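# Restack the cart's three parcels on the desk

## Task

Carry the three parcels stacked on the cart over to the desk and build them into a stack there, keeping the same bottom-to-top order as on the cart. At the end the grippers must be open and the robot moved away, and the stack must stay up without any support from the robot. The robot must not tip over or finish the job leaning.

## Robot and tools

ROBOT. A two-wheeled differential base carries a vertical column with a tilting head and two 6-joint arms, each ending in a parallel two-finger gripper. Folded, it measures 0.73 m long, 0.62 m wide and 1.88 m tall, and its front sits 0.40 m ahead of the column. The base only drives forward or back and turns in place; it cannot slide sideways.

FRAMES. The base frame has its origin on the floor under the column, midway between the drive wheels: x ahead, y to the robot's left, z up. left_hand and right_hand are reported in this frame as the point where the fingers meet (fingertips reach 8 mm further). In a hand's frame, z runs along the fingers and y across the opening. The odometry frame is the base frame as it stood when the scene began; base_odometry counts wheel rotation, so slipping shows up as false travel.

execute_actions. Argument "actions" is a list holding zero or one action; an empty list simply reports state and pictures. An action may contain:
- "base": exactly one of {"translate_m": d}, a relative drive in metres (-3 to 3, positive forward), or {"rotate_rad": d}, a relative turn in radians (-3.2 to 3.2, positive = counter-clockwise seen from above). Both are offsets from where the base last reported itself.
- "joints": a single dictionary of absolute targets, keyed by joint name, covering both arms and the head. Arm joints left_joint1_rad..left_joint6_rad and right_joint1_rad..right_joint6_rad are in radians (ranges: j1 -2.879 to 2.879, j2 0 to 3.141, j3 0 to 3.019, j4 -1.692 to 1.57, j5 -1.57 to 1.57, j6 -2.094 to 2.094). left_gripper_m and right_gripper_m are fingertip separation in metres, 0 (shut) to 0.093. head_tilt_rad runs -0.61 to 1.308, positive tilting down. Joints you omit keep chasing their previous target.
- "speeds": optional caps for this action only, translate_m 0.05 to 0.8 m/s and rotate_rad 0.1 to 1 rad/s (defaults are the maxima). Arms ignore it. A base move needing over 8.667 s is rejected.
"cameras" picks which images come back: cam_head_left, cam_head_right, cam_left_wrist, cam_right_wrist, nav_camera, or "all"; [] gives none. Any unknown key, name or out-of-range number rejects the whole call with no motion.

ARM GEOMETRY. With j1 = -1.57 (left) or +1.57 (right) and j5 = j6 = 0, the arm swings in a forward-facing vertical plane 0.23 m beside the column. Let a = j2 - 0.35, b = 1.05 + j2 - j3, c = b - j4 (c = 1.57 means fingers straight down). Hand point: ahead = 0.12 + 0.39 sin a + 0.38 cos b + 0.25 cos c; height = 1.46 + 0.39 cos a - 0.38 sin b - 0.25 sin c. Example: j2, j3, j4 = 0.93, 0.78, 0.14 gives about 0.60 m ahead, 1.21 m up. Expect the real hand up to ~5 cm lower and nearer the column (~12 cm under heavy or far loads); trust the reported hand position. Reach is about 1 m from the shoulder, no lower than 0.47 m, so the floor is out of reach. Good carrying zones with fingers down: up to 3.2 kg near 0.4 m ahead at 0.65-1.2 m height; up to 2 kg out to 0.6 m; up to 1 kg out to 0.8 m at 0.9-1.2 m. Heavy loads need the fingers tilted at least ~1.2 rad below horizontal.

GRIPPING. Fingers are 7 cm long; the gripper body is 10 cm wide and 7 cm deep. Command an opening smaller than the parcel; "off_target" is then expected. A reported opening staying 0.002 m or more above the target indicates something is held. Joint changes under ~0.03 rad (0.08 for j2, j3) may not move at all. For gentle contact, step about 0.05 rad per call from your previous target.

RESULTS. base_status and joint_status per motion: "done" (within tolerance), "off_target" (stopped short, may still push), "contact_stop" (base wheel stalled; it now holds where it is), "time_out", "not_followed" / "joint command not followed" with a "cause:" line (safety check withheld arm targets near the other arm, the body or an obstacle; back the named joints off by at least 0.05 rad or drive away). on_its_own lists uncommanded behaviour; "held at" is a held target, not a position. motor_effort covers only left_wheel and right_wheel (positive pushes forward). base_tilt is in degrees, forward and right positive. If turned_by_wheels and turned_by_imu disagree notably, the base collided or slipped. wheel_motors_off = 1 means the wheel drive is off. Joint torques and motor temperatures are also listed; MOTOR HOT appears from 85 °C, and at 100 °C an OVER-TEMPERATURE FAULT drops that arm.

CAUTIONS. Never let the arms collide or press on each other. A table top 0.30-1.20 m high can slide over the base housing into the column; after a contact_stop or backward lean, reverse 0.05 m before retrying. Pushing hard ~3 s cuts the wheel motors for 2 s. A blocked arm keeps pressing and heats up; relieve it by resending its measured joint angles (a held load then sags about 1 cm per kg). Do not drop, slam or topple the parcels.

OTHER TOOLS. wait {"seconds": 0-10} lets the scene run with no new command. zoom_image {"camera", "region": [x0, y0, x1, y1]} enlarges up to 504x504 pixels of that camera's latest 672x504 image. read_manual {"section": "licences"} returns licence text only. finished_scene {"scene": n} closes the current scene for good and reports success.

CAMERAS. Head cameras sit about 1.5 m up and look ahead, tilted down by head_tilt_rad. Wrist cameras ride on each gripper, looking along the fingers. nav_camera is at the base front, 0.23 m high, facing forward.

Each tool is called after "Call:" as name([rows], argument=value, ...), one row to a line, values as JSON.

## Session

Call:
execute_actions(actions=[])

Scene clock: 0.00 s.
Joint torques (N m, as the arm reports them, + toward a larger angle): no reading
Motor temperatures (°C, as the motors report them): left_arm=[34 32 34 34 35 32] | right_arm=[34 31 35 34 34 33]
base_odometry: x=+0.000 y=+0.000 heading=+0.000 (m, m, rad; odometry frame)
turned_by_wheels: +0.000 (rad since the last result)
turned_by_imu: +0.000 (rad since the last result)
base_tilt: forward=+0.6 right=-0.2 (deg)
base_status: not commanded
joint_positions: head_tilt_rad=+0.860 left_joint1_rad=-1.585 left_joint2_rad=+0.842 left_joint3_rad=+0.388 left_joint4_rad=-0.969 left_joint5_rad=+0.026 left_joint6_rad=-0.063 left_gripper_m=+0.095 right_joint1_rad=+1.581 right_joint2_rad=+0.883 right_joint3_rad=+0.427 right_joint4_rad=-0.982 right_joint5_rad=-0.002 right_joint6_rad=-0.087 right_gripper_m=+0.095
joint_status: not commanded
wheel_motors_off: 0
motor_effort: left_wheel=+1 right_wheel=+5 (%)
left_hand: x=+0.1409 y=+0.2173 z=+1.2610 quat_wxyz=(+0.435, +0.028, -0.900, +0.002) (m; base frame)
right_hand: x=+0.1519 y=-0.2231 z=+1.2559 quat_wxyz=(+0.441, +0.043, -0.896, -0.023) (m; base frame)
pictures: cam_head_left, cam_head_right, cam_left_wrist, cam_right_wrist, nav_camera
Images, in order (width x height): cam_head_left 672x504, cam_head_right 672x504, cam_left_wrist 672x504, cam_right_wrist 672x504, nav_camera 672x504.

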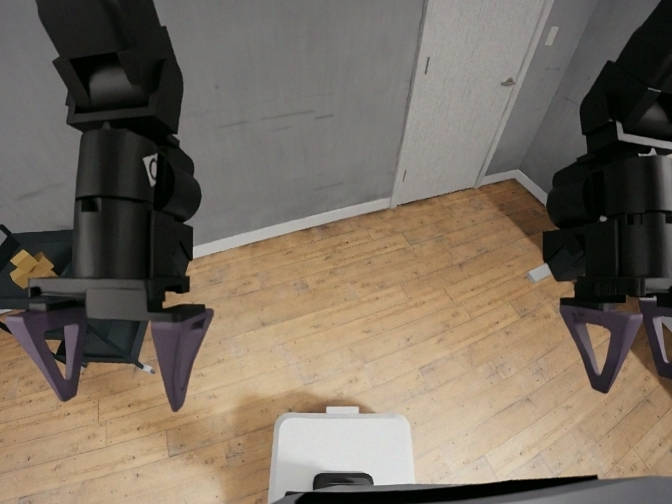

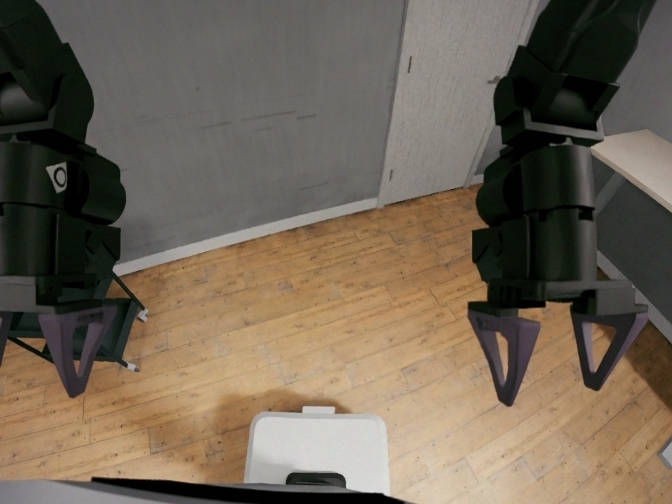

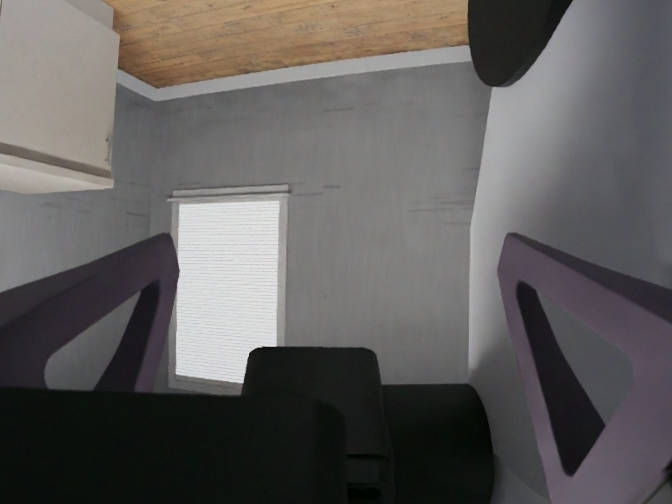

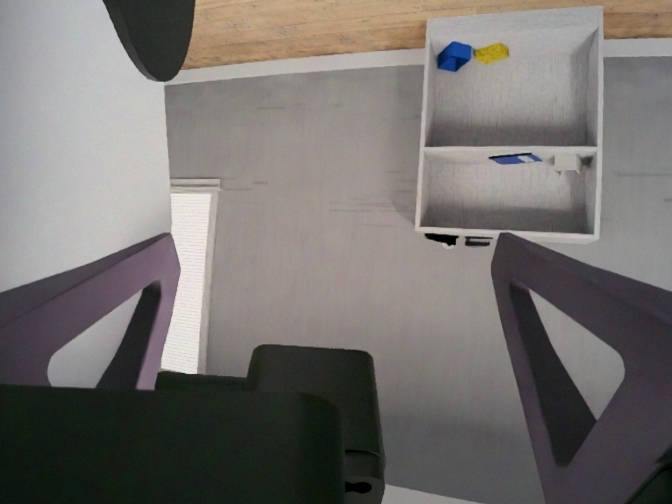

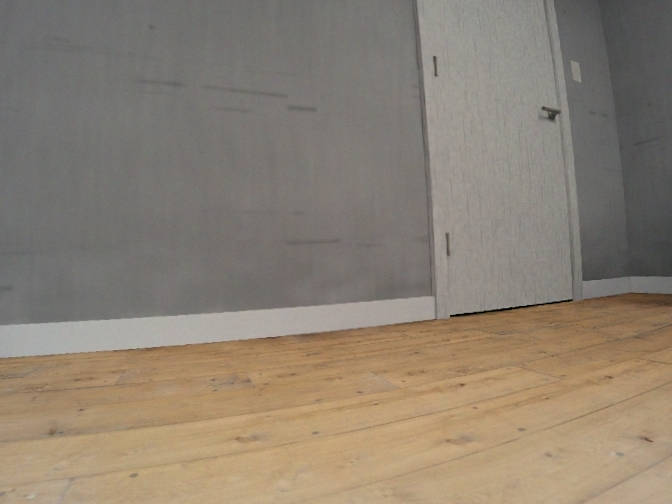

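Call:
execute_actions([
  {"base":{"rotate_rad":1.15},"joints":{"left_joint2_rad":1.0,"left_joint3_rad":1.0,"left_joint4_rad":-0.52,"right_joint2_rad":1.0,"right_joint3_rad":1.0,"right_joint4_rad":-0.52}},
], cameras=[])

Call:
execute_actions([
  {"base":{"translate_m":0.45}},
], cameras=["cam_head_left","cam_head_right","nav_camera"])

Scene clock: 2.83 s.
Joint torques (N m, as the arm reports them, + toward a larger angle): left_arm=[ -1.29 -19.45   4.98   0.18   0.05   0.05] | right_arm=[  0.75 -15.73   4.31   0.08   0.06   0.07]
Motor temperatures (°C, as the motors report them): left_arm=[34 32 34 34 35 32] | right_arm=[34 32 35 34 34 33]
base_odometry: x=+0.000 y=+0.000 heading=+1.150 (m, m, rad; odometry frame)
turned_by_wheels: +1.150 (rad since the last result)
turned_by_imu: +1.134 (rad since the last result)
base_tilt: forward=+0.5 right=-0.2 (deg)
base_status: done
joint_positions: head_tilt_rad=+0.860 left_joint1_rad=-1.586 left_joint2_rad=+1.008 left_joint3_rad=+1.001 left_joint4_rad=-0.516 left_joint5_rad=+0.026 left_joint6_rad=-0.063 left_gripper_m=+0.095 right_joint1_rad=+1.578 right_joint2_rad=+1.000 right_joint3_rad=+1.000 right_joint4_rad=-0.516 right_joint5_rad=-0.002 right_joint6_rad=-0.087 right_gripper_m=+0.095
joint_status: all done
wheel_motors_off: 0
motor_effort: left_wheel=+1(38) right_wheel=-1(42) (%)
left_hand: x=+0.5489 y=+0.2129 z=+1.1819 quat_wxyz=(+0.001, +0.028, -0.999, +0.020) (m; base frame)
right_hand: x=+0.5512 y=-0.2216 z=+1.1852 quat_wxyz=(-0.005, +0.046, -0.999, -0.004) (m; base frame)
pictures: none
No camera images: the call's "cameras" was empty. Leave "cameras" out to get every camera's image.

Scene clock: 5.33 s.
Joint torques (N m, as the arm reports them, + toward a larger angle): left_arm=[ -1.2  -19.11   5.39   0.2    0.05   0.06] | right_arm=[  0.6  -15.59   4.5    0.09   0.06   0.07]
Motor temperatures (°C, as the motors report them): left_arm=[34 33 34 34 35 32] | right_arm=[34 32 35 34 34 33]
base_odometry: x=+0.184 y=+0.411 heading=+1.150 (m, m, rad; odometry frame)
turned_by_wheels: +0.000 (rad since the last result)
turned_by_imu: +0.001 (rad since the last result)
base_tilt: forward=+0.6 right=-0.3 (deg)
base_status: done
joint_positions: head_tilt_rad=+0.860 left_joint1_rad=-1.586 left_joint2_rad=+1.007 left_joint3_rad=+0.996 left_joint4_rad=-0.516 left_joint5_rad=+0.026 left_joint6_rad=-0.063 left_gripper_m=+0.095 right_joint1_rad=+1.578 right_joint2_rad=+1.000 right_joint3_rad=+0.997 right_joint4_rad=-0.516 right_joint5_rad=-0.002 right_joint6_rad=-0.087 right_gripper_m=+0.095
joint_status: not commanded
wheel_motors_off: 0
motor_effort: left_wheel=+1(56) right_wheel=+0(57) (%)
left_hand: x=+0.5466 y=+0.2129 z=+1.1813 quat_wxyz=(+0.002, +0.028, -0.999, +0.019) (m; base frame)
right_hand: x=+0.5489 y=-0.2216 z=+1.1843 quat_wxyz=(-0.003, +0.046, -0.999, -0.004) (m; base frame)
pictures: cam_head_left, cam_head_right, nav_camera
Images, in order (width x height): cam_head_left 672x504, cam_head_right 672x504, nav_camera 672x504.

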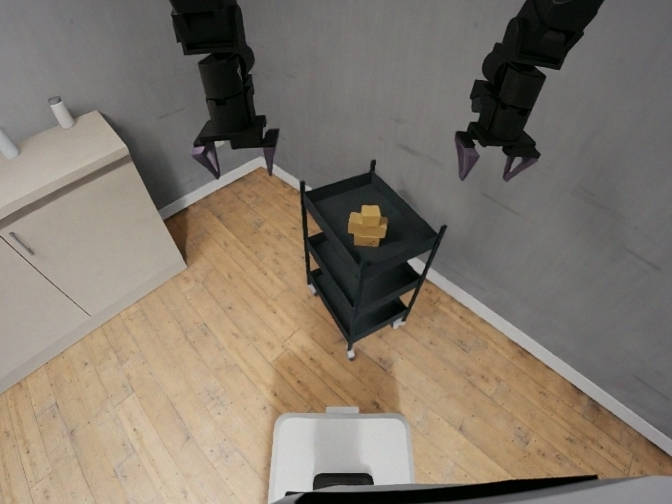

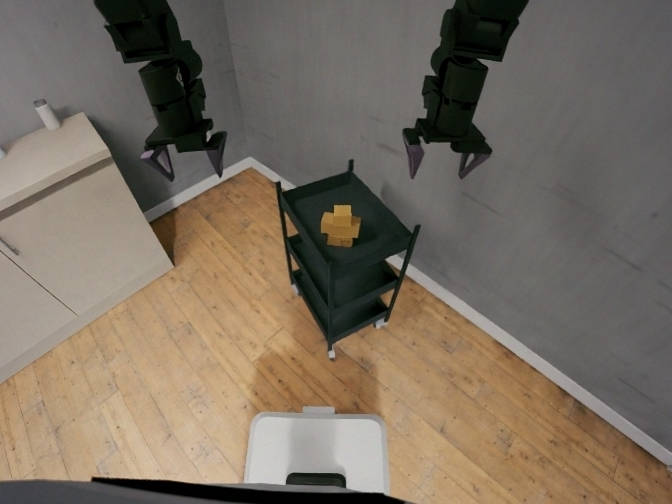

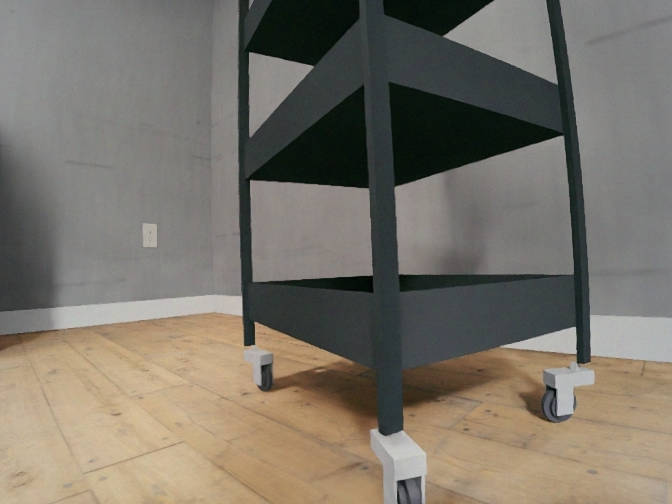

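Call:
zoom_image(camera="cam_head_left", region=[290,150,450,270])

Call:
zoom_image(camera="cam_head_right", region=[270,150,430,270])

Region (290, 150, 450, 270) of cam_head_left's 672x504 image, scaled by 3.150, with more detail than that image has; it fills the top 378 rows of this view, and the rest is white.

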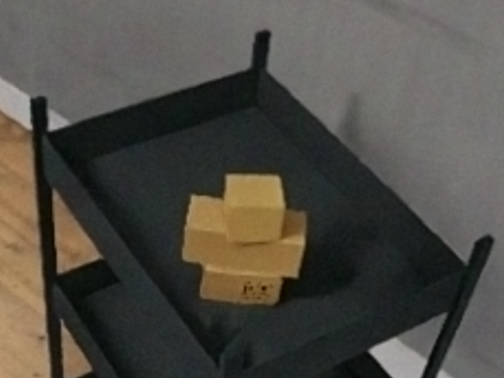

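Region (270, 150, 430, 270) of cam_head_right's 672x504 image, scaled by 3.150, with more detail than that image has; it fills the top 378 rows of this view, and the rest is white.

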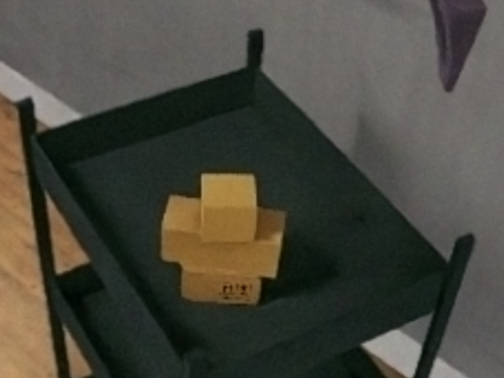

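Call:
execute_actions([
  {"base":{"translate_m":0.2}},
], cameras=[])

Call:
execute_actions([
  {"base":{"rotate_rad":0.235},"joints":{"right_joint2_rad":1.7,"right_joint3_rad":1.53,"right_joint4_rad":-0.34,"right_joint6_rad":0.27}},
], cameras=["cam_head_right","cam_right_wrist"])

Scene clock: 8.37 s.
Joint torques (N m, as the arm reports them, + toward a larger angle): left_arm=[ -1.04 -19.19   5.51   0.15   0.06   0.06] | right_arm=[  0.57 -15.62   4.64   0.09   0.06   0.07]
Motor temperatures (°C, as the motors report them): left_arm=[34 33 34 34 35 32] | right_arm=[34 32 35 34 34 33]
base_odometry: x=+0.266 y=+0.593 heading=+1.150 (m, m, rad; odometry frame)
turned_by_wheels: +0.000 (rad since the last result)
turned_by_imu: +0.001 (rad since the last result)
base_tilt: forward=+0.6 right=-0.2 (deg)
base_status: done
joint_positions: head_tilt_rad=+0.860 left_joint1_rad=-1.586 left_joint2_rad=+1.007 left_joint3_rad=+0.995 left_joint4_rad=-0.516 left_joint5_rad=+0.026 left_joint6_rad=-0.063 left_gripper_m=+0.095 right_joint1_rad=+1.578 right_joint2_rad=+1.000 right_joint3_rad=+0.995 right_joint4_rad=-0.516 right_joint5_rad=-0.002 right_joint6_rad=-0.087 right_gripper_m=+0.095
joint_status: not commanded
wheel_motors_off: 0
motor_effort: left_wheel=+0(38) right_wheel=+1(37) (%)
left_hand: x=+0.5457 y=+0.2129 z=+1.1810 quat_wxyz=(+0.003, +0.028, -0.999, +0.019) (m; base frame)
right_hand: x=+0.5479 y=-0.2216 z=+1.1840 quat_wxyz=(-0.002, +0.046, -0.999, -0.004) (m; base frame)
pictures: none
No camera images: the call's "cameras" was empty. Leave "cameras" out to get every camera's image.

Scene clock: 9.93 s.
Joint torques (N m, as the arm reports them, + toward a larger angle): left_arm=[ -1.21 -19.14   5.53   0.18   0.06   0.05] | right_arm=[  0.17 -21.08   3.89   0.16   0.08   0.16]
Motor temperatures (°C, as the motors report them): left_arm=[34 33 34 34 35 32] | right_arm=[34 32 35 34 34 33]
base_odometry: x=+0.266 y=+0.594 heading=+1.385 (m, m, rad; odometry frame)
turned_by_wheels: +0.234 (rad since the last result)
turned_by_imu: +0.228 (rad since the last result)
base_tilt: forward=+0.6 right=-0.2 (deg)
base_status: done
joint_positions: head_tilt_rad=+0.860 left_joint1_rad=-1.586 left_joint2_rad=+1.007 left_joint3_rad=+0.995 left_joint4_rad=-0.516 left_joint5_rad=+0.026 left_joint6_rad=-0.063 left_gripper_m=+0.095 right_joint1_rad=+1.586 right_joint2_rad=+1.715 right_joint3_rad=+1.516 right_joint4_rad=-0.339 right_joint5_rad=-0.002 right_joint6_rad=+0.262 right_gripper_m=+0.095
joint_status: all done
wheel_motors_off: 0
motor_effort: left_wheel=+0(44) right_wheel=+0(47) (%)
left_hand: x=+0.5457 y=+0.2129 z=+1.1810 quat_wxyz=(+0.003, +0.028, -0.999, +0.019) (m; base frame)
right_hand: x=+0.6189 y=-0.2138 z=+0.9254 quat_wxyz=(+0.008, -0.127, -0.992, -0.007) (m; base frame)
pictures: cam_head_right, cam_right_wrist
camera_calibration (this result's frames):
cam_head_right: T_world_to_cam=[[0.00370035, -0.999592, 0.0283054, -0.075489], [-0.75655, -0.0213083, -0.653588, 1.05054], [0.653925, -0.018996, -0.756321, 1.06281], [0, 0, 0, 1]] pos_world=[0.100068, -0.0328838, 1.49259]
cam_right_wrist: T_world_to_cam=[[-0.254923, -0.966827, -0.016107, -0.034353], [-0.784018, 0.196914, 0.588676, -0.00935025], [-0.565977, 0.162695, -0.808208, 1.25747], [0, 0, 0, 1]] pos_world=[0.695608, -0.235956, 1.02125]
Images, in order (width x height): cam_head_right 672x504, cam_right_wrist 672x504.

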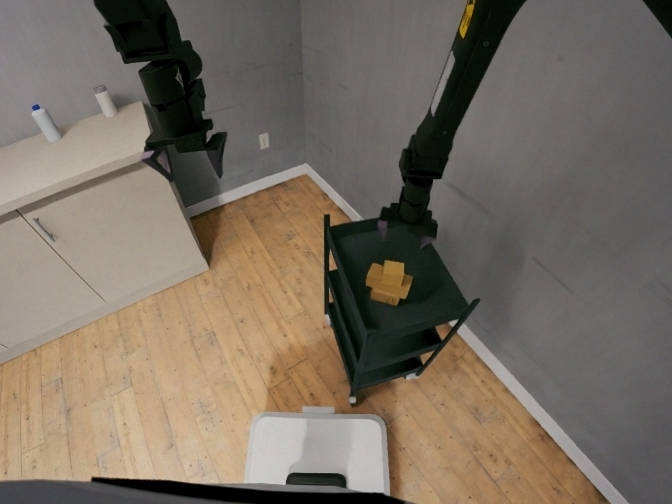

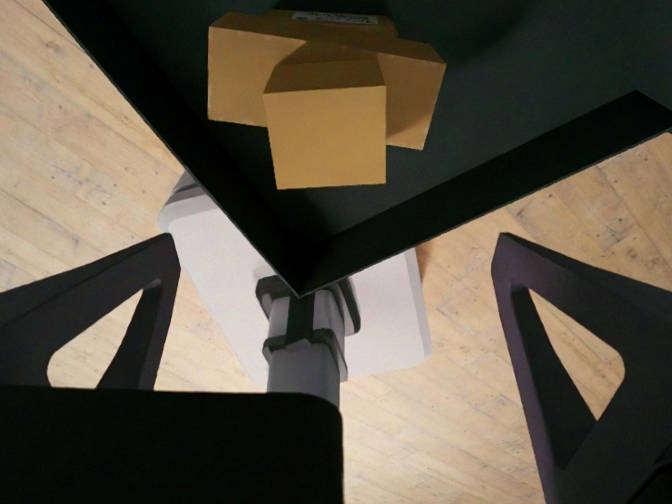

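Call:
execute_actions([
  {"joints":{"right_joint2_rad":2.02,"right_joint3_rad":1.85,"right_joint4_rad":-0.35,"right_joint6_rad":0.22}},
], cameras=["cam_head_right","cam_right_wrist"])

Scene clock: 11.57 s.
Joint torques (N m, as the arm reports them, + toward a larger angle): left_arm=[ -1.11 -19.04   5.52   0.18   0.06   0.05] | right_arm=[  0.12 -21.29   3.95   0.14   0.08   0.02]
Motor temperatures (°C, as the motors report them): left_arm=[34 33 34 34 35 32] | right_arm=[34 32 35 34 34 33]
base_odometry: x=+0.266 y=+0.594 heading=+1.385 (m, m, rad; odometry frame)
turned_by_wheels: +0.000 (rad since the last result)
turned_by_imu: +0.000 (rad since the last result)
base_tilt: forward=+0.5 right=-0.2 (deg)
base_status: not commanded
joint_positions: head_tilt_rad=+0.860 left_joint1_rad=-1.586 left_joint2_rad=+1.007 left_joint3_rad=+0.995 left_joint4_rad=-0.516 left_joint5_rad=+0.026 left_joint6_rad=-0.063 left_gripper_m=+0.095 right_joint1_rad=+1.586 right_joint2_rad=+2.036 right_joint3_rad=+1.834 right_joint4_rad=-0.348 right_joint5_rad=-0.002 right_joint6_rad=+0.225 right_gripper_m=+0.095
joint_status: all done
wheel_motors_off: 0
motor_effort: left_wheel=-4(3) right_wheel=-1(3) (%)
left_hand: x=+0.5457 y=+0.2129 z=+1.1810 quat_wxyz=(+0.003, +0.028, -0.999, +0.019) (m; base frame)
right_hand: x=+0.6203 y=-0.2121 z=+0.8026 quat_wxyz=(+0.014, -0.108, -0.994, -0.006) (m; base frame)
pictures: cam_head_right, cam_right_wrist
camera_calibration (this result's frames):
cam_head_right: T_world_to_cam=[[0.00370035, -0.999592, 0.0283054, -0.075489], [-0.75655, -0.0213083, -0.653588, 1.05054], [0.653925, -0.018996, -0.756321, 1.06281], [0, 0, 0, 1]] pos_world=[0.100068, -0.0328838, 1.49259]
cam_right_wrist: T_world_to_cam=[[-0.219007, -0.975622, -0.0140833, -0.0601236], [-0.784108, 0.167389, 0.597626, 0.0503714], [-0.580699, 0.141927, -0.801652, 1.15822], [0, 0, 0, 1]] pos_world=[0.698906, -0.231472, 0.897539]
Images, in order (width x height): cam_head_right 672x504, cam_right_wrist 672x504.

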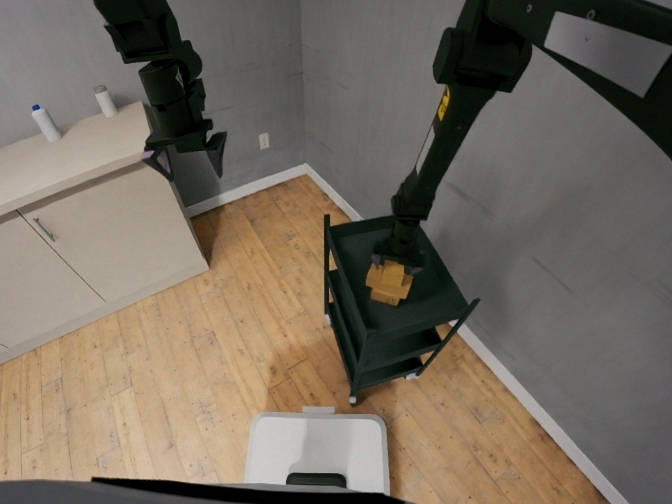

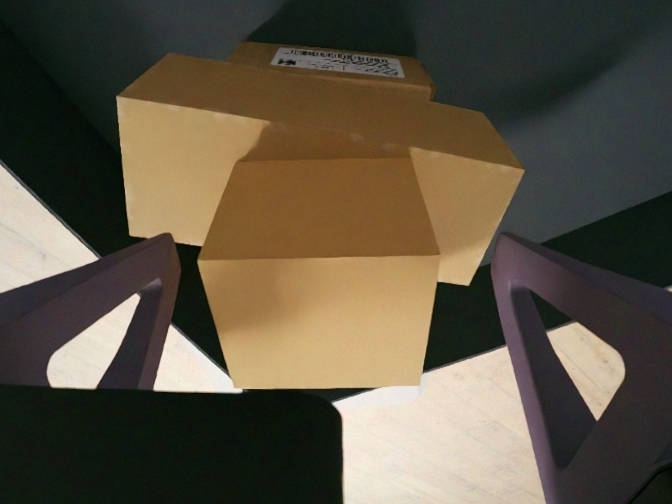

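Call:
execute_actions([
  {"joints":{"right_joint2_rad":2.065,"right_joint4_rad":-0.29}},
], cameras=["cam_right_wrist"])

Call:
execute_actions([
  {"joints":{"right_gripper_m":0.02}},
], cameras=["cam_right_wrist"])

Scene clock: 12.60 s.
Joint torques (N m, as the arm reports them, + toward a larger angle): left_arm=[ -1.16 -19.15   5.53   0.22   0.05   0.05] | right_arm=[  0.07 -18.29   3.93   0.65   0.08   0.01]
Motor temperatures (°C, as the motors report them): left_arm=[34 33 34 34 35 32] | right_arm=[34 33 35 34 34 33]
base_odometry: x=+0.266 y=+0.594 heading=+1.385 (m, m, rad; odometry frame)
turned_by_wheels: +0.000 (rad since the last result)
turned_by_imu: +0.000 (rad since the last result)
base_tilt: forward=+0.5 right=-0.2 (deg)
base_status: not commanded
joint_positions: head_tilt_rad=+0.860 left_joint1_rad=-1.586 left_joint2_rad=+1.007 left_joint3_rad=+0.995 left_joint4_rad=-0.516 left_joint5_rad=+0.026 left_joint6_rad=-0.063 left_gripper_m=+0.095 right_joint1_rad=+1.586 right_joint2_rad=+2.045 right_joint3_rad=+1.835 right_joint4_rad=-0.297 right_joint5_rad=-0.002 right_joint6_rad=+0.225 right_gripper_m=+0.095
joint_status: all done
wheel_motors_off: 0
motor_effort: left_wheel=-4(5) right_wheel=-2(2) (%)
left_hand: x=+0.5457 y=+0.2129 z=+1.1810 quat_wxyz=(+0.003, +0.028, -0.999, +0.019) (m; base frame)
right_hand: x=+0.6274 y=-0.2120 z=+0.7979 quat_wxyz=(-0.007, -0.108, -0.994, -0.009) (m; base frame)
pictures: cam_right_wrist
camera_calibration (this result's frames):
cam_right_wrist: T_world_to_cam=[[-0.218754, -0.975489, -0.023845, -0.0508612], [-0.809034, 0.167656, 0.563343, 0.101778], [-0.545537, 0.142525, -0.825879, 1.15595], [0, 0, 0, 1]] pos_world=[0.701831, -0.23143, 0.896129]
Images, in order (width x height): cam_right_wrist 672x504.

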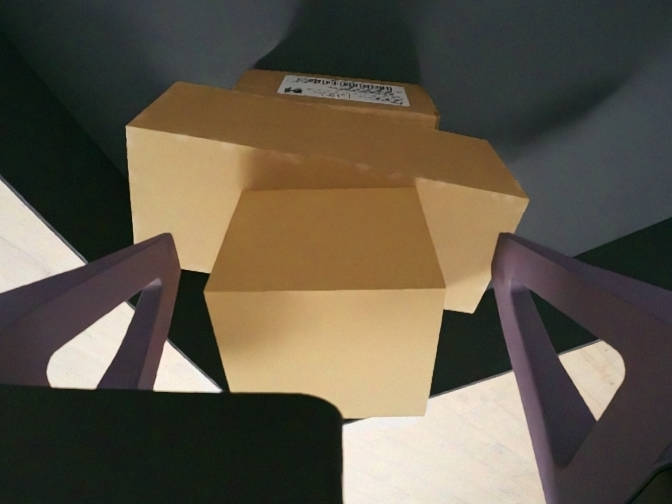

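Scene clock: 13.27 s.
Joint torques (N m, as the arm reports them, + toward a larger angle): left_arm=[ -1.11 -19.01   5.55   0.13   0.05   0.05] | right_arm=[  0.16 -18.46   3.91   0.64   0.09   0.01]
Motor temperatures (°C, as the motors report them): left_arm=[34 33 34 34 35 32] | right_arm=[34 33 35 34 34 33]
base_odometry: x=+0.266 y=+0.594 heading=+1.385 (m, m, rad; odometry frame)
turned_by_wheels: +0.000 (rad since the last result)
turned_by_imu: +0.000 (rad since the last result)
base_tilt: forward=+0.5 right=-0.2 (deg)
base_status: not commanded
joint_positions: head_tilt_rad=+0.860 left_joint1_rad=-1.586 left_joint2_rad=+1.007 left_joint3_rad=+0.995 left_joint4_rad=-0.516 left_joint5_rad=+0.026 left_joint6_rad=-0.063 left_gripper_m=+0.095 right_joint1_rad=+1.586 right_joint2_rad=+2.045 right_joint3_rad=+1.835 right_joint4_rad=-0.297 right_joint5_rad=-0.002 right_joint6_rad=+0.225 right_gripper_m=+0.055
joint_status: right_gripper_m off_target (ended at +0.055, target +0.020)
wheel_motors_off: 0
motor_effort: left_wheel=-1(4) right_wheel=+0(3) (%)
left_hand: x=+0.5457 y=+0.2129 z=+1.1810 quat_wxyz=(+0.003, +0.028, -0.999, +0.019) (m; base frame)
right_hand: x=+0.6274 y=-0.2120 z=+0.7979 quat_wxyz=(-0.007, -0.108, -0.994, -0.009) (m; base frame)
pictures: cam_right_wrist
camera_calibration (this result's frames):
cam_right_wrist: T_world_to_cam=[[-0.218754, -0.975489, -0.023845, -0.0508612], [-0.809034, 0.167656, 0.563343, 0.101778], [-0.545537, 0.142525, -0.825879, 1.15595], [0, 0, 0, 1]] pos_world=[0.701831, -0.23143, 0.896129]
Images, in order (width x height): cam_right_wrist 672x504.

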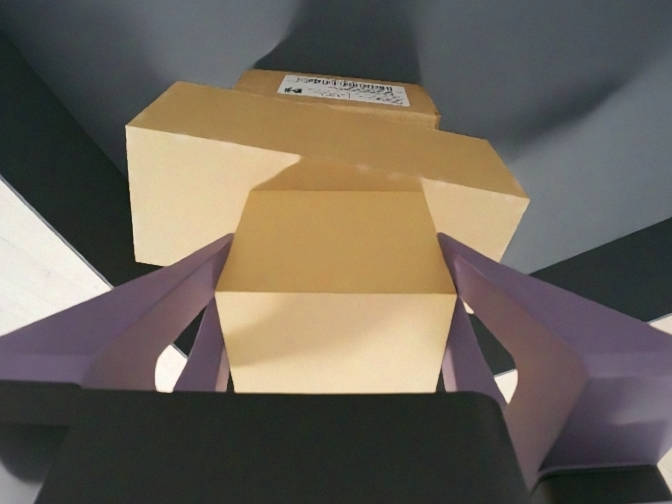

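Call:
execute_actions([
  {"joints":{"right_joint2_rad":1.8,"right_joint3_rad":1.75,"right_joint4_rad":-0.4}},
], cameras=[])

Call:
execute_actions([
  {"joints":{"right_joint2_rad":0.85,"right_joint3_rad":0.5,"right_joint4_rad":-0.2,"right_joint6_rad":1.3,"left_joint6_rad":1.3},"base":{"rotate_rad":-0.68}},
], cameras=[])

Call:
execute_actions([
  {"joints":{"left_joint2_rad":1.88,"left_joint3_rad":1.69,"left_joint4_rad":-0.32,"left_joint5_rad":0}},
], cameras=["cam_head_left","cam_left_wrist"])

Scene clock: 15.60 s.
Joint torques (N m, as the arm reports them, + toward a larger angle): left_arm=[ -1.02 -19.26   5.49   0.18   0.05   0.05] | right_arm=[  0.04 -20.9    4.3    0.43   0.09   0.01]
Motor temperatures (°C, as the motors report them): left_arm=[34 33 34 34 35 32] | right_arm=[34 33 35 34 34 33]
base_odometry: x=+0.266 y=+0.594 heading=+1.385 (m, m, rad; odometry frame)
turned_by_wheels: +0.000 (rad since the last result)
turned_by_imu: +0.001 (rad since the last result)
base_tilt: forward=+0.5 right=-0.2 (deg)
base_status: not commanded
joint_positions: head_tilt_rad=+0.860 left_joint1_rad=-1.586 left_joint2_rad=+1.007 left_joint3_rad=+0.995 left_joint4_rad=-0.516 left_joint5_rad=+0.026 left_joint6_rad=-0.063 left_gripper_m=+0.095 right_joint1_rad=+1.586 right_joint2_rad=+1.789 right_joint3_rad=+1.748 right_joint4_rad=-0.399 right_joint5_rad=-0.002 right_joint6_rad=+0.225 right_gripper_m=+0.055
joint_status: all done
wheel_motors_off: 0
motor_effort: left_wheel=-1(5) right_wheel=+0(1) (%)
left_hand: x=+0.5457 y=+0.2129 z=+1.1810 quat_wxyz=(+0.003, +0.028, -0.999, +0.019) (m; base frame)
right_hand: x=+0.7031 y=-0.2131 z=+0.9220 quat_wxyz=(-0.041, -0.109, -0.993, -0.013) (m; base frame)
pictures: none
No camera images: the call's "cameras" was empty. Leave "cameras" out to get every camera's image.

Scene clock: 17.57 s.
Joint torques (N m, as the arm reports them, + toward a larger angle): left_arm=[ -1.45 -19.15   5.5    0.11   0.13   0.18] | right_arm=[  0.6  -11.15   2.36   0.16   0.15   0.14]
Motor temperatures (°C, as the motors report them): left_arm=[34 34 34 34 35 32] | right_arm=[34 33 35 34 34 33]
base_odometry: x=+0.266 y=+0.594 heading=+0.705 (m, m, rad; odometry frame)
turned_by_wheels: -0.680 (rad since the last result)
turned_by_imu: -0.662 (rad since the last result)
base_tilt: forward=+0.5 right=-0.2 (deg)
base_status: done
joint_positions: head_tilt_rad=+0.860 left_joint1_rad=-1.586 left_joint2_rad=+1.007 left_joint3_rad=+0.995 left_joint4_rad=-0.516 left_joint5_rad=+0.026 left_joint6_rad=+1.290 left_gripper_m=+0.095 right_joint1_rad=+1.577 right_joint2_rad=+0.864 right_joint3_rad=+0.487 right_joint4_rad=-0.201 right_joint5_rad=-0.002 right_joint6_rad=+1.294 right_gripper_m=+0.055
joint_status: all done
wheel_motors_off: 0
motor_effort: left_wheel=-1(45) right_wheel=+0(42) (%)
left_hand: x=+0.5457 y=+0.2129 z=+1.1810 quat_wxyz=(-0.010, -0.604, -0.797, +0.017) (m; base frame)
right_hand: x=+0.3566 y=-0.2228 z=+1.1671 quat_wxyz=(+0.024, -0.601, -0.799, +0.014) (m; base frame)
pictures: none
No camera images: the call's "cameras" was empty. Leave "cameras" out to get every camera's image.

Scene clock: 19.23 s.
Joint torques (N m, as the arm reports them, + toward a larger angle): left_arm=[ -1.23 -25.5    4.08   0.22   0.04   0.17] | right_arm=[  0.68 -11.09   2.37   0.16   0.15   0.13]
Motor temperatures (°C, as the motors report them): left_arm=[34 34 34 35 35 32] | right_arm=[34 33 35 34 34 33]
base_odometry: x=+0.266 y=+0.594 heading=+0.705 (m, m, rad; odometry frame)
turned_by_wheels: +0.000 (rad since the last result)
turned_by_imu: +0.001 (rad since the last result)
base_tilt: forward=+0.5 right=-0.1 (deg)
base_status: not commanded
joint_positions: head_tilt_rad=+0.860 left_joint1_rad=-1.586 left_joint2_rad=+1.902 left_joint3_rad=+1.678 left_joint4_rad=-0.320 left_joint5_rad=+0.003 left_joint6_rad=+1.290 left_gripper_m=+0.095 right_joint1_rad=+1.577 right_joint2_rad=+0.864 right_joint3_rad=+0.487 right_joint4_rad=-0.201 right_joint5_rad=-0.002 right_joint6_rad=+1.294 right_gripper_m=+0.055
joint_status: all done
wheel_motors_off: 0
motor_effort: left_wheel=+3(4) right_wheel=-2(3) (%)
left_hand: x=+0.6160 y=+0.2119 z=+0.8513 quat_wxyz=(+0.004, -0.604, -0.797, +0.013) (m; base frame)
right_hand: x=+0.3566 y=-0.2228 z=+1.1671 quat_wxyz=(+0.024, -0.601, -0.799, +0.014) (m; base frame)
pictures: cam_head_left, cam_left_wrist
camera_calibration (this result's frames):
cam_head_left: T_world_to_cam=[[-0.00718656, -0.999818, 0.0176754, 0.0315457], [-0.751022, -0.00627399, -0.660247, 1.06004], [0.660238, -0.0180195, -0.75084, 1.04966], [0, 0, 0, 1]] pos_world=[0.103314, 0.057105, 1.48746]
cam_left_wrist: T_world_to_cam=[[-0.965867, -0.258317, 0.0193167, 0.635465], [-0.20004, 0.791183, 0.577939, -0.535038], [-0.164574, 0.554348, -0.815852, 0.800562], [0, 0, 0, 1]] pos_world=[0.638497, 0.143674, 0.950083]
Images, in order (width x height): cam_head_left 672x504, cam_left_wrist 672x504.

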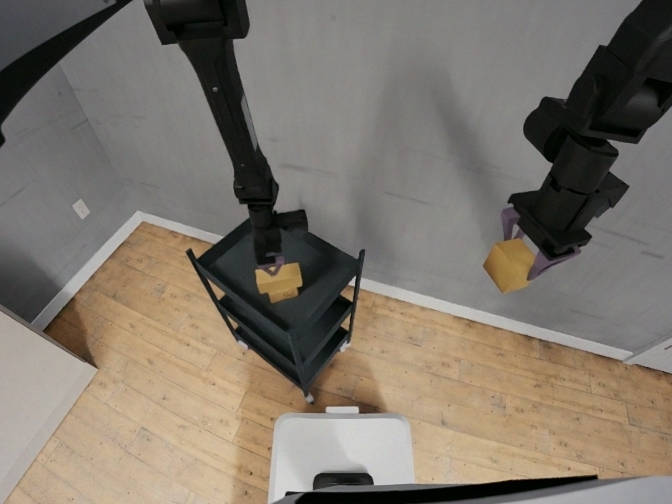

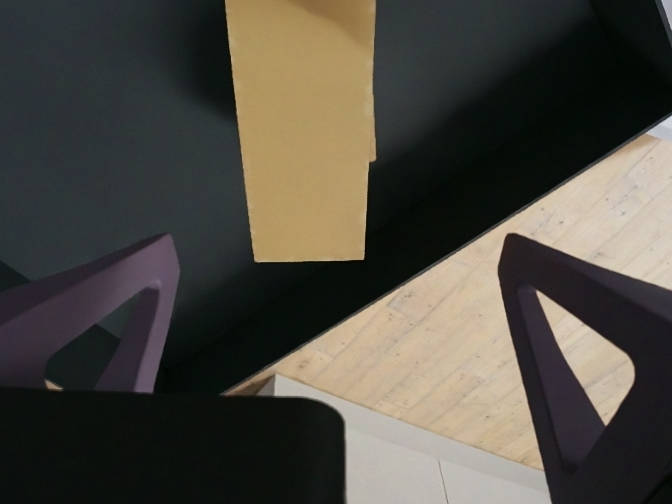

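Call:
execute_actions([
  {"joints":{"left_joint2_rad":2.19,"left_joint3_rad":2.086,"left_joint4_rad":-0.40}},
], cameras=["cam_head_left","cam_left_wrist"])

Scene clock: 20.60 s.
Joint torques (N m, as the arm reports them, + toward a larger angle): left_arm=[ -1.24 -19.62   6.48   0.95   0.01   0.14] | right_arm=[  0.67 -11.07   2.2    0.16   0.15   0.14]
Motor temperatures (°C, as the motors report them): left_arm=[34 34 34 35 35 32] | right_arm=[34 33 35 34 34 33]
base_odometry: x=+0.266 y=+0.594 heading=+0.705 (m, m, rad; odometry frame)
turned_by_wheels: +0.000 (rad since the last result)
turned_by_imu: +0.001 (rad since the last result)
base_tilt: forward=+0.6 right=-0.3 (deg)
base_status: not commanded
joint_positions: head_tilt_rad=+0.860 left_joint1_rad=-1.586 left_joint2_rad=+2.135 left_joint3_rad=+2.067 left_joint4_rad=-0.418 left_joint5_rad=+0.003 left_joint6_rad=+1.292 left_gripper_m=+0.095 right_joint1_rad=+1.577 right_joint2_rad=+0.863 right_joint3_rad=+0.490 right_joint4_rad=-0.201 right_joint5_rad=-0.002 right_joint6_rad=+1.294 right_gripper_m=+0.055
joint_status: all done
wheel_motors_off: 0
motor_effort: left_wheel=+6(13) right_wheel=-4(7) (%)
left_hand: x=+0.6764 y=+0.2104 z=+0.7842 quat_wxyz=(-0.020, -0.605, -0.796, -0.004) (m; base frame)
right_hand: x=+0.3590 y=-0.2228 z=+1.1676 quat_wxyz=(+0.022, -0.601, -0.799, +0.012) (m; base frame)
pictures: cam_head_left, cam_left_wrist
camera_calibration (this result's frames):
cam_head_left: T_world_to_cam=[[-0.00718656, -0.999818, 0.0176754, 0.0315457], [-0.751022, -0.00627399, -0.660247, 1.06004], [0.660238, -0.0180195, -0.75084, 1.04966], [0, 0, 0, 1]] pos_world=[0.103314, 0.057105, 1.48746]
cam_left_wrist: T_world_to_cam=[[-0.965568, -0.257593, -0.0363984, 0.738026], [-0.232574, 0.792031, 0.564443, -0.450639], [-0.116568, 0.553473, -0.824669, 0.731273], [0, 0, 0, 1]] pos_world=[0.69305, 0.14229, 0.884281]
Images, in order (width x height): cam_head_left 672x504, cam_left_wrist 672x504.

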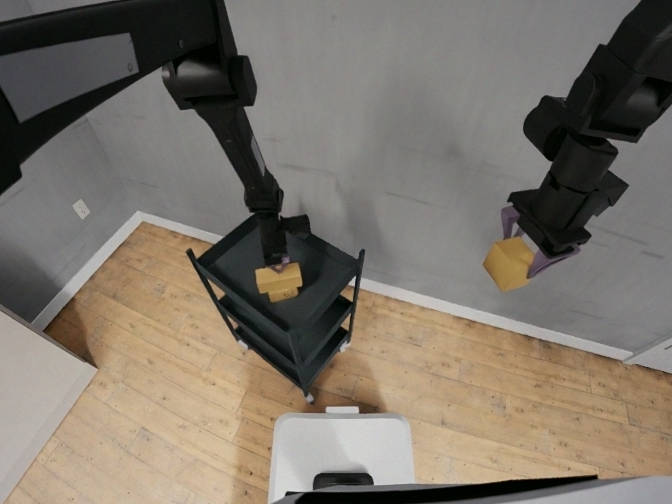

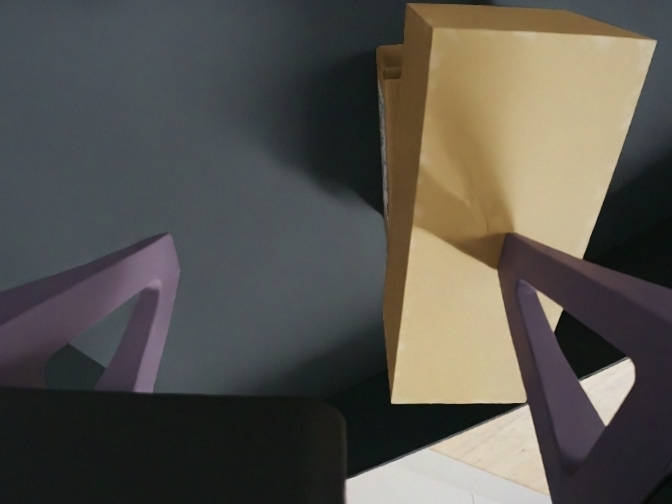

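Call:
execute_actions([
  {"joints":{"left_joint2_rad":2.0,"left_joint3_rad":1.86,"left_joint4_rad":-0.38}},
], cameras=[])

Call:
execute_actions([
  {"joints":{"left_joint2_rad":2.07,"left_joint3_rad":1.90}},
], cameras=["cam_left_wrist"])

Scene clock: 22.07 s.
Joint torques (N m, as the arm reports them, + toward a larger angle): left_arm=[ -1.28 -25.88   3.91   0.52   0.03   0.15] | right_arm=[  0.67 -11.08   2.14   0.16   0.15   0.13]
Motor temperatures (°C, as the motors report them): left_arm=[34 34 34 35 35 32] | right_arm=[34 33 35 34 34 33]
base_odometry: x=+0.266 y=+0.594 heading=+0.705 (m, m, rad; odometry frame)
turned_by_wheels: +0.000 (rad since the last result)
turned_by_imu: +0.000 (rad since the last result)
base_tilt: forward=+0.5 right=-0.2 (deg)
base_status: not commanded
joint_positions: head_tilt_rad=+0.860 left_joint1_rad=-1.586 left_joint2_rad=+2.022 left_joint3_rad=+1.856 left_joint4_rad=-0.389 left_joint5_rad=+0.003 left_joint6_rad=+1.292 left_gripper_m=+0.095 right_joint1_rad=+1.577 right_joint2_rad=+0.863 right_joint3_rad=+0.490 right_joint4_rad=-0.201 right_joint5_rad=-0.002 right_joint6_rad=+1.294 right_gripper_m=+0.055
joint_status: all done
wheel_motors_off: 0
motor_effort: left_wheel=+8(6) right_wheel=-6(7) (%)
left_hand: x=+0.6321 y=+0.2113 z=+0.8123 quat_wxyz=(+0.008, -0.605, -0.796, +0.016) (m; base frame)
right_hand: x=+0.3590 y=-0.2228 z=+1.1676 quat_wxyz=(+0.022, -0.601, -0.799, +0.012) (m; base frame)
pictures: none
No camera images: the call's "cameras" was empty. Leave "cameras" out to get every camera's image.

Scene clock: 22.87 s.
Joint torques (N m, as the arm reports them, + toward a larger angle): left_arm=[ -1.3  -21.47   4.67   0.51   0.03   0.14] | right_arm=[  0.62 -11.     2.17   0.19   0.15   0.14]
Motor temperatures (°C, as the motors report them): left_arm=[34 34 34 35 35 32] | right_arm=[34 33 35 34 34 33]
base_odometry: x=+0.266 y=+0.594 heading=+0.705 (m, m, rad; odometry frame)
turned_by_wheels: +0.000 (rad since the last result)
turned_by_imu: +0.000 (rad since the last result)
base_tilt: forward=+0.5 right=-0.3 (deg)
base_status: not commanded
joint_positions: head_tilt_rad=+0.860 left_joint1_rad=-1.586 left_joint2_rad=+2.042 left_joint3_rad=+1.890 left_joint4_rad=-0.388 left_joint5_rad=+0.003 left_joint6_rad=+1.292 left_gripper_m=+0.095 right_joint1_rad=+1.577 right_joint2_rad=+0.863 right_joint3_rad=+0.490 right_joint4_rad=-0.201 right_joint5_rad=-0.002 right_joint6_rad=+1.294 right_gripper_m=+0.055
joint_status: all done
wheel_motors_off: 0
motor_effort: left_wheel=+8(5) right_wheel=-6(7) (%)
left_hand: x=+0.6397 y=+0.2112 z=+0.8063 quat_wxyz=(+0.002, -0.605, -0.796, +0.011) (m; base frame)
right_hand: x=+0.3590 y=-0.2228 z=+1.1676 quat_wxyz=(+0.022, -0.601, -0.799, +0.012) (m; base frame)
pictures: cam_left_wrist
camera_calibration (this result's frames):
cam_left_wrist: T_world_to_cam=[[-0.966319, -0.256896, 0.0152559, 0.662349], [-0.201314, 0.791514, 0.577043, -0.502225], [-0.160315, 0.554537, -0.816571, 0.766056], [0, 0, 0, 1]] pos_world=[0.661746, 0.142866, 0.90524]
Images, in order (width x height): cam_left_wrist 672x504.

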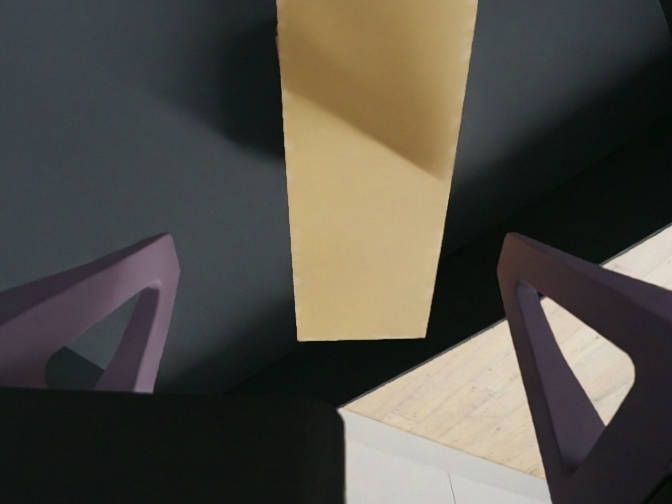

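Call:
execute_actions([
  {"joints":{"left_joint2_rad":2.13,"left_joint3_rad":1.94}},
], cameras=[])

Call:
execute_actions([
  {"joints":{"left_joint2_rad":2.18,"left_joint3_rad":2.0}},
], cameras=["cam_left_wrist"])

Scene clock: 24.50 s.
Joint torques (N m, as the arm reports them, + toward a larger angle): left_arm=[ -1.42 -22.18   3.7    0.41   0.03   0.16] | right_arm=[  0.67 -11.11   2.17   0.17   0.15   0.13]
Motor temperatures (°C, as the motors report them): left_arm=[34 34 34 35 35 32] | right_arm=[34 33 35 34 34 33]
base_odometry: x=+0.266 y=+0.594 heading=+0.705 (m, m, rad; odometry frame)
turned_by_wheels: +0.000 (rad since the last result)
turned_by_imu: +0.000 (rad since the last result)
base_tilt: forward=+0.6 right=-0.2 (deg)
base_status: not commanded
joint_positions: head_tilt_rad=+0.860 left_joint1_rad=-1.586 left_joint2_rad=+2.116 left_joint3_rad=+1.936 left_joint4_rad=-0.386 left_joint5_rad=+0.003 left_joint6_rad=+1.292 left_gripper_m=+0.095 right_joint1_rad=+1.577 right_joint2_rad=+0.863 right_joint3_rad=+0.490 right_joint4_rad=-0.201 right_joint5_rad=-0.002 right_joint6_rad=+1.294 right_gripper_m=+0.055
joint_status: all done
wheel_motors_off: 0
motor_effort: left_wheel=+6(8) right_wheel=-6(8) (%)
left_hand: x=+0.6187 y=+0.2109 z=+0.7747 quat_wxyz=(+0.013, -0.605, -0.796, +0.019) (m; base frame)
right_hand: x=+0.3590 y=-0.2228 z=+1.1676 quat_wxyz=(+0.022, -0.601, -0.799, +0.012) (m; base frame)
pictures: none
No camera images: the call's "cameras" was empty. Leave "cameras" out to get every camera's image.

Scene clock: 25.17 s.
Joint torques (N m, as the arm reports them, + toward a larger angle): left_arm=[ -1.17 -21.22   4.61   0.45   0.02   0.16] | right_arm=[  0.55 -11.08   2.15   0.18   0.16   0.13]
Motor temperatures (°C, as the motors report them): left_arm=[34 34 34 35 35 32] | right_arm=[34 33 35 34 34 33]
base_odometry: x=+0.266 y=+0.594 heading=+0.705 (m, m, rad; odometry frame)
turned_by_wheels: +0.000 (rad since the last result)
turned_by_imu: +0.000 (rad since the last result)
base_tilt: forward=+0.5 right=-0.2 (deg)
base_status: not commanded
joint_positions: head_tilt_rad=+0.860 left_joint1_rad=-1.586 left_joint2_rad=+2.156 left_joint3_rad=+1.988 left_joint4_rad=-0.386 left_joint5_rad=+0.003 left_joint6_rad=+1.292 left_gripper_m=+0.095 right_joint1_rad=+1.577 right_joint2_rad=+0.863 right_joint3_rad=+0.490 right_joint4_rad=-0.201 right_joint5_rad=-0.002 right_joint6_rad=+1.294 right_gripper_m=+0.055
joint_status: all done
wheel_motors_off: 0
motor_effort: left_wheel=+4(7) right_wheel=-7(6) (%)
left_hand: x=+0.6230 y=+0.2107 z=+0.7612 quat_wxyz=(+0.007, -0.605, -0.796, +0.015) (m; base frame)
right_hand: x=+0.3590 y=-0.2228 z=+1.1676 quat_wxyz=(+0.022, -0.601, -0.799, +0.012) (m; base frame)
pictures: cam_left_wrist
camera_calibration (this result's frames):
cam_left_wrist: T_world_to_cam=[[-0.966065, -0.256721, 0.0284963, 0.636415], [-0.193226, 0.791489, 0.579836, -0.486357], [-0.171411, 0.554653, -0.814235, 0.731894], [0, 0, 0, 1]] pos_world=[0.646296, 0.14238, 0.859805]
Images, in order (width x height): cam_left_wrist 672x504.

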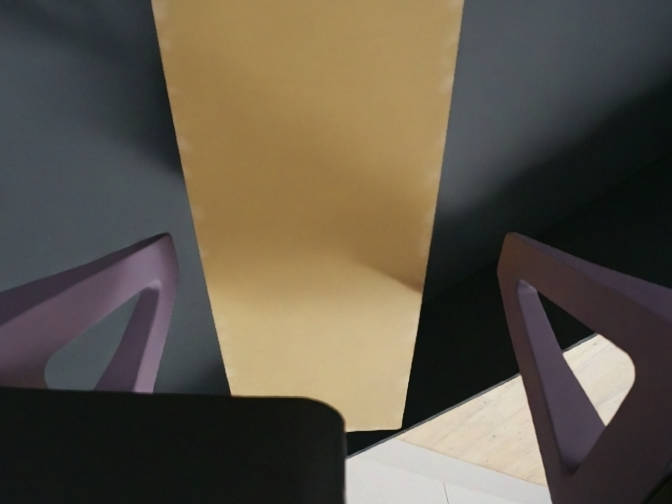

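Call:
execute_actions([
  {"joints":{"left_joint2_rad":2.225,"left_joint3_rad":2.06}},
], cameras=[])

Call:
execute_actions([
  {"joints":{"left_gripper_m":0.02}},
], cameras=[])

Call:
execute_actions([
  {"joints":{"left_joint2_rad":2.02,"left_joint3_rad":2.03,"left_joint4_rad":-0.5}},
], cameras=["cam_left_wrist","cam_head_left"])

Scene clock: 26.33 s.
Joint torques (N m, as the arm reports them, + toward a larger angle): left_arm=[ -1.23 -21.28   4.82   0.44   0.03   0.15] | right_arm=[  0.57 -11.02   2.16   0.18   0.15   0.13]
Motor temperatures (°C, as the motors report them): left_arm=[34 34 34 35 35 32] | right_arm=[34 33 35 34 34 33]
base_odometry: x=+0.266 y=+0.594 heading=+0.705 (m, m, rad; odometry frame)
turned_by_wheels: +0.000 (rad since the last result)
turned_by_imu: +0.000 (rad since the last result)
base_tilt: forward=+0.6 right=-0.2 (deg)
base_status: not commanded
joint_positions: head_tilt_rad=+0.860 left_joint1_rad=-1.586 left_joint2_rad=+2.202 left_joint3_rad=+2.047 left_joint4_rad=-0.386 left_joint5_rad=+0.003 left_joint6_rad=+1.292 left_gripper_m=+0.095 right_joint1_rad=+1.577 right_joint2_rad=+0.863 right_joint3_rad=+0.490 right_joint4_rad=-0.201 right_joint5_rad=-0.002 right_joint6_rad=+1.294 right_gripper_m=+0.055
joint_status: all done
wheel_motors_off: 0
motor_effort: left_wheel=+7(7) right_wheel=-5(6) (%)
left_hand: x=+0.6264 y=+0.2105 z=+0.7459 quat_wxyz=(+0.002, -0.605, -0.796, +0.011) (m; base frame)
right_hand: x=+0.3590 y=-0.2228 z=+1.1676 quat_wxyz=(+0.022, -0.601, -0.799, +0.012) (m; base frame)
pictures: none
No camera images: the call's "cameras" was empty. Leave "cameras" out to get every camera's image.

Scene clock: 27.00 s.
Joint torques (N m, as the arm reports them, + toward a larger angle): left_arm=[ -1.44 -21.09   4.84   0.42   0.06   0.16] | right_arm=[  0.63 -11.15   2.13   0.16   0.15   0.14]
Motor temperatures (°C, as the motors report them): left_arm=[34 34 34 35 35 32] | right_arm=[34 33 35 34 34 33]
base_odometry: x=+0.266 y=+0.594 heading=+0.705 (m, m, rad; odometry frame)
turned_by_wheels: +0.000 (rad since the last result)
turned_by_imu: +0.000 (rad since the last result)
base_tilt: forward=+0.5 right=-0.2 (deg)
base_status: not commanded
joint_positions: head_tilt_rad=+0.860 left_joint1_rad=-1.586 left_joint2_rad=+2.202 left_joint3_rad=+2.047 left_joint4_rad=-0.386 left_joint5_rad=+0.002 left_joint6_rad=+1.292 left_gripper_m=+0.052 right_joint1_rad=+1.577 right_joint2_rad=+0.863 right_joint3_rad=+0.490 right_joint4_rad=-0.201 right_joint5_rad=-0.002 right_joint6_rad=+1.294 right_gripper_m=+0.055
joint_status: left_gripper_m off_target (ended at +0.052, target +0.020)
wheel_motors_off: 0
motor_effort: left_wheel=+7(6) right_wheel=-4(6) (%)
left_hand: x=+0.6265 y=+0.2106 z=+0.7459 quat_wxyz=(+0.002, -0.605, -0.796, +0.011) (m; base frame)
right_hand: x=+0.3590 y=-0.2228 z=+1.1676 quat_wxyz=(+0.022, -0.601, -0.799, +0.012) (m; base frame)
pictures: none
No camera images: the call's "cameras" was empty. Leave "cameras" out to get every camera's image.

Scene clock: 28.17 s.
Joint torques (N m, as the arm reports them, + toward a larger angle): left_arm=[ -1.36 -24.72   5.78   0.27   0.06   0.15] | right_arm=[  0.63 -11.     2.17   0.17   0.16   0.14]
Motor temperatures (°C, as the motors report them): left_arm=[34 34 34 35 35 32] | right_arm=[34 33 35 34 34 33]
base_odometry: x=+0.266 y=+0.594 heading=+0.705 (m, m, rad; odometry frame)
turned_by_wheels: +0.000 (rad since the last result)
turned_by_imu: +0.000 (rad since the last result)
base_tilt: forward=+0.5 right=-0.2 (deg)
base_status: not commanded
joint_positions: head_tilt_rad=+0.860 left_joint1_rad=-1.586 left_joint2_rad=+2.008 left_joint3_rad=+2.025 left_joint4_rad=-0.499 left_joint5_rad=+0.002 left_joint6_rad=+1.292 left_gripper_m=+0.052 right_joint1_rad=+1.577 right_joint2_rad=+0.863 right_joint3_rad=+0.490 right_joint4_rad=-0.201 right_joint5_rad=-0.002 right_joint6_rad=+1.294 right_gripper_m=+0.055
joint_status: all done
wheel_motors_off: 0
motor_effort: left_wheel=+7(9) right_wheel=-5(6) (%)
left_hand: x=+0.7136 y=+0.2113 z=+0.8483 quat_wxyz=(-0.021, -0.605, -0.796, -0.006) (m; base frame)
right_hand: x=+0.3590 y=-0.2228 z=+1.1676 quat_wxyz=(+0.022, -0.601, -0.799, +0.012) (m; base frame)
pictures: cam_head_left, cam_left_wrist
camera_calibration (this result's frames):
cam_head_left: T_world_to_cam=[[-0.00718656, -0.999818, 0.0176754, 0.0315457], [-0.751022, -0.00627399, -0.660247, 1.06004], [0.660238, -0.0180195, -0.75084, 1.04966], [0, 0, 0, 1]] pos_world=[0.103314, 0.057105, 1.48746]
cam_left_wrist: T_world_to_cam=[[-0.965473, -0.257278, -0.040854, 0.780183], [-0.234742, 0.791243, 0.564651, -0.477229], [-0.112947, 0.554746, -0.824318, 0.784799], [0, 0, 0, 1]] pos_world=[0.729861, 0.142964, 0.948265]
Images, in order (width x height): cam_head_left 672x504, cam_left_wrist 672x504.

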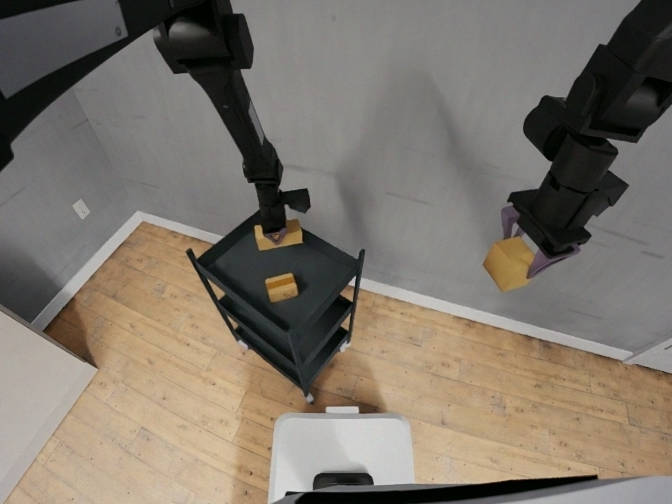

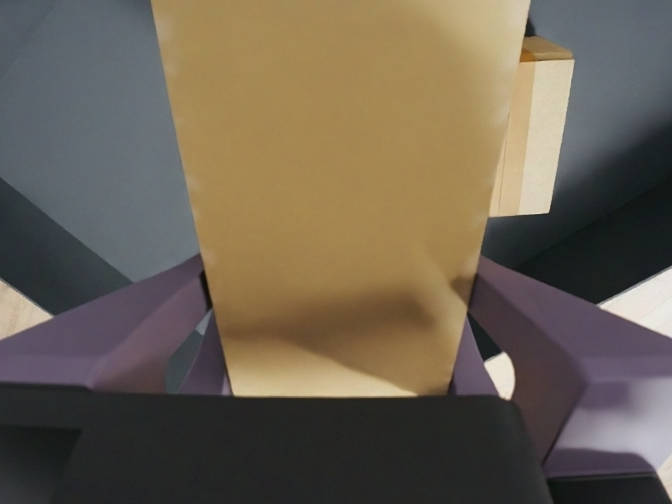

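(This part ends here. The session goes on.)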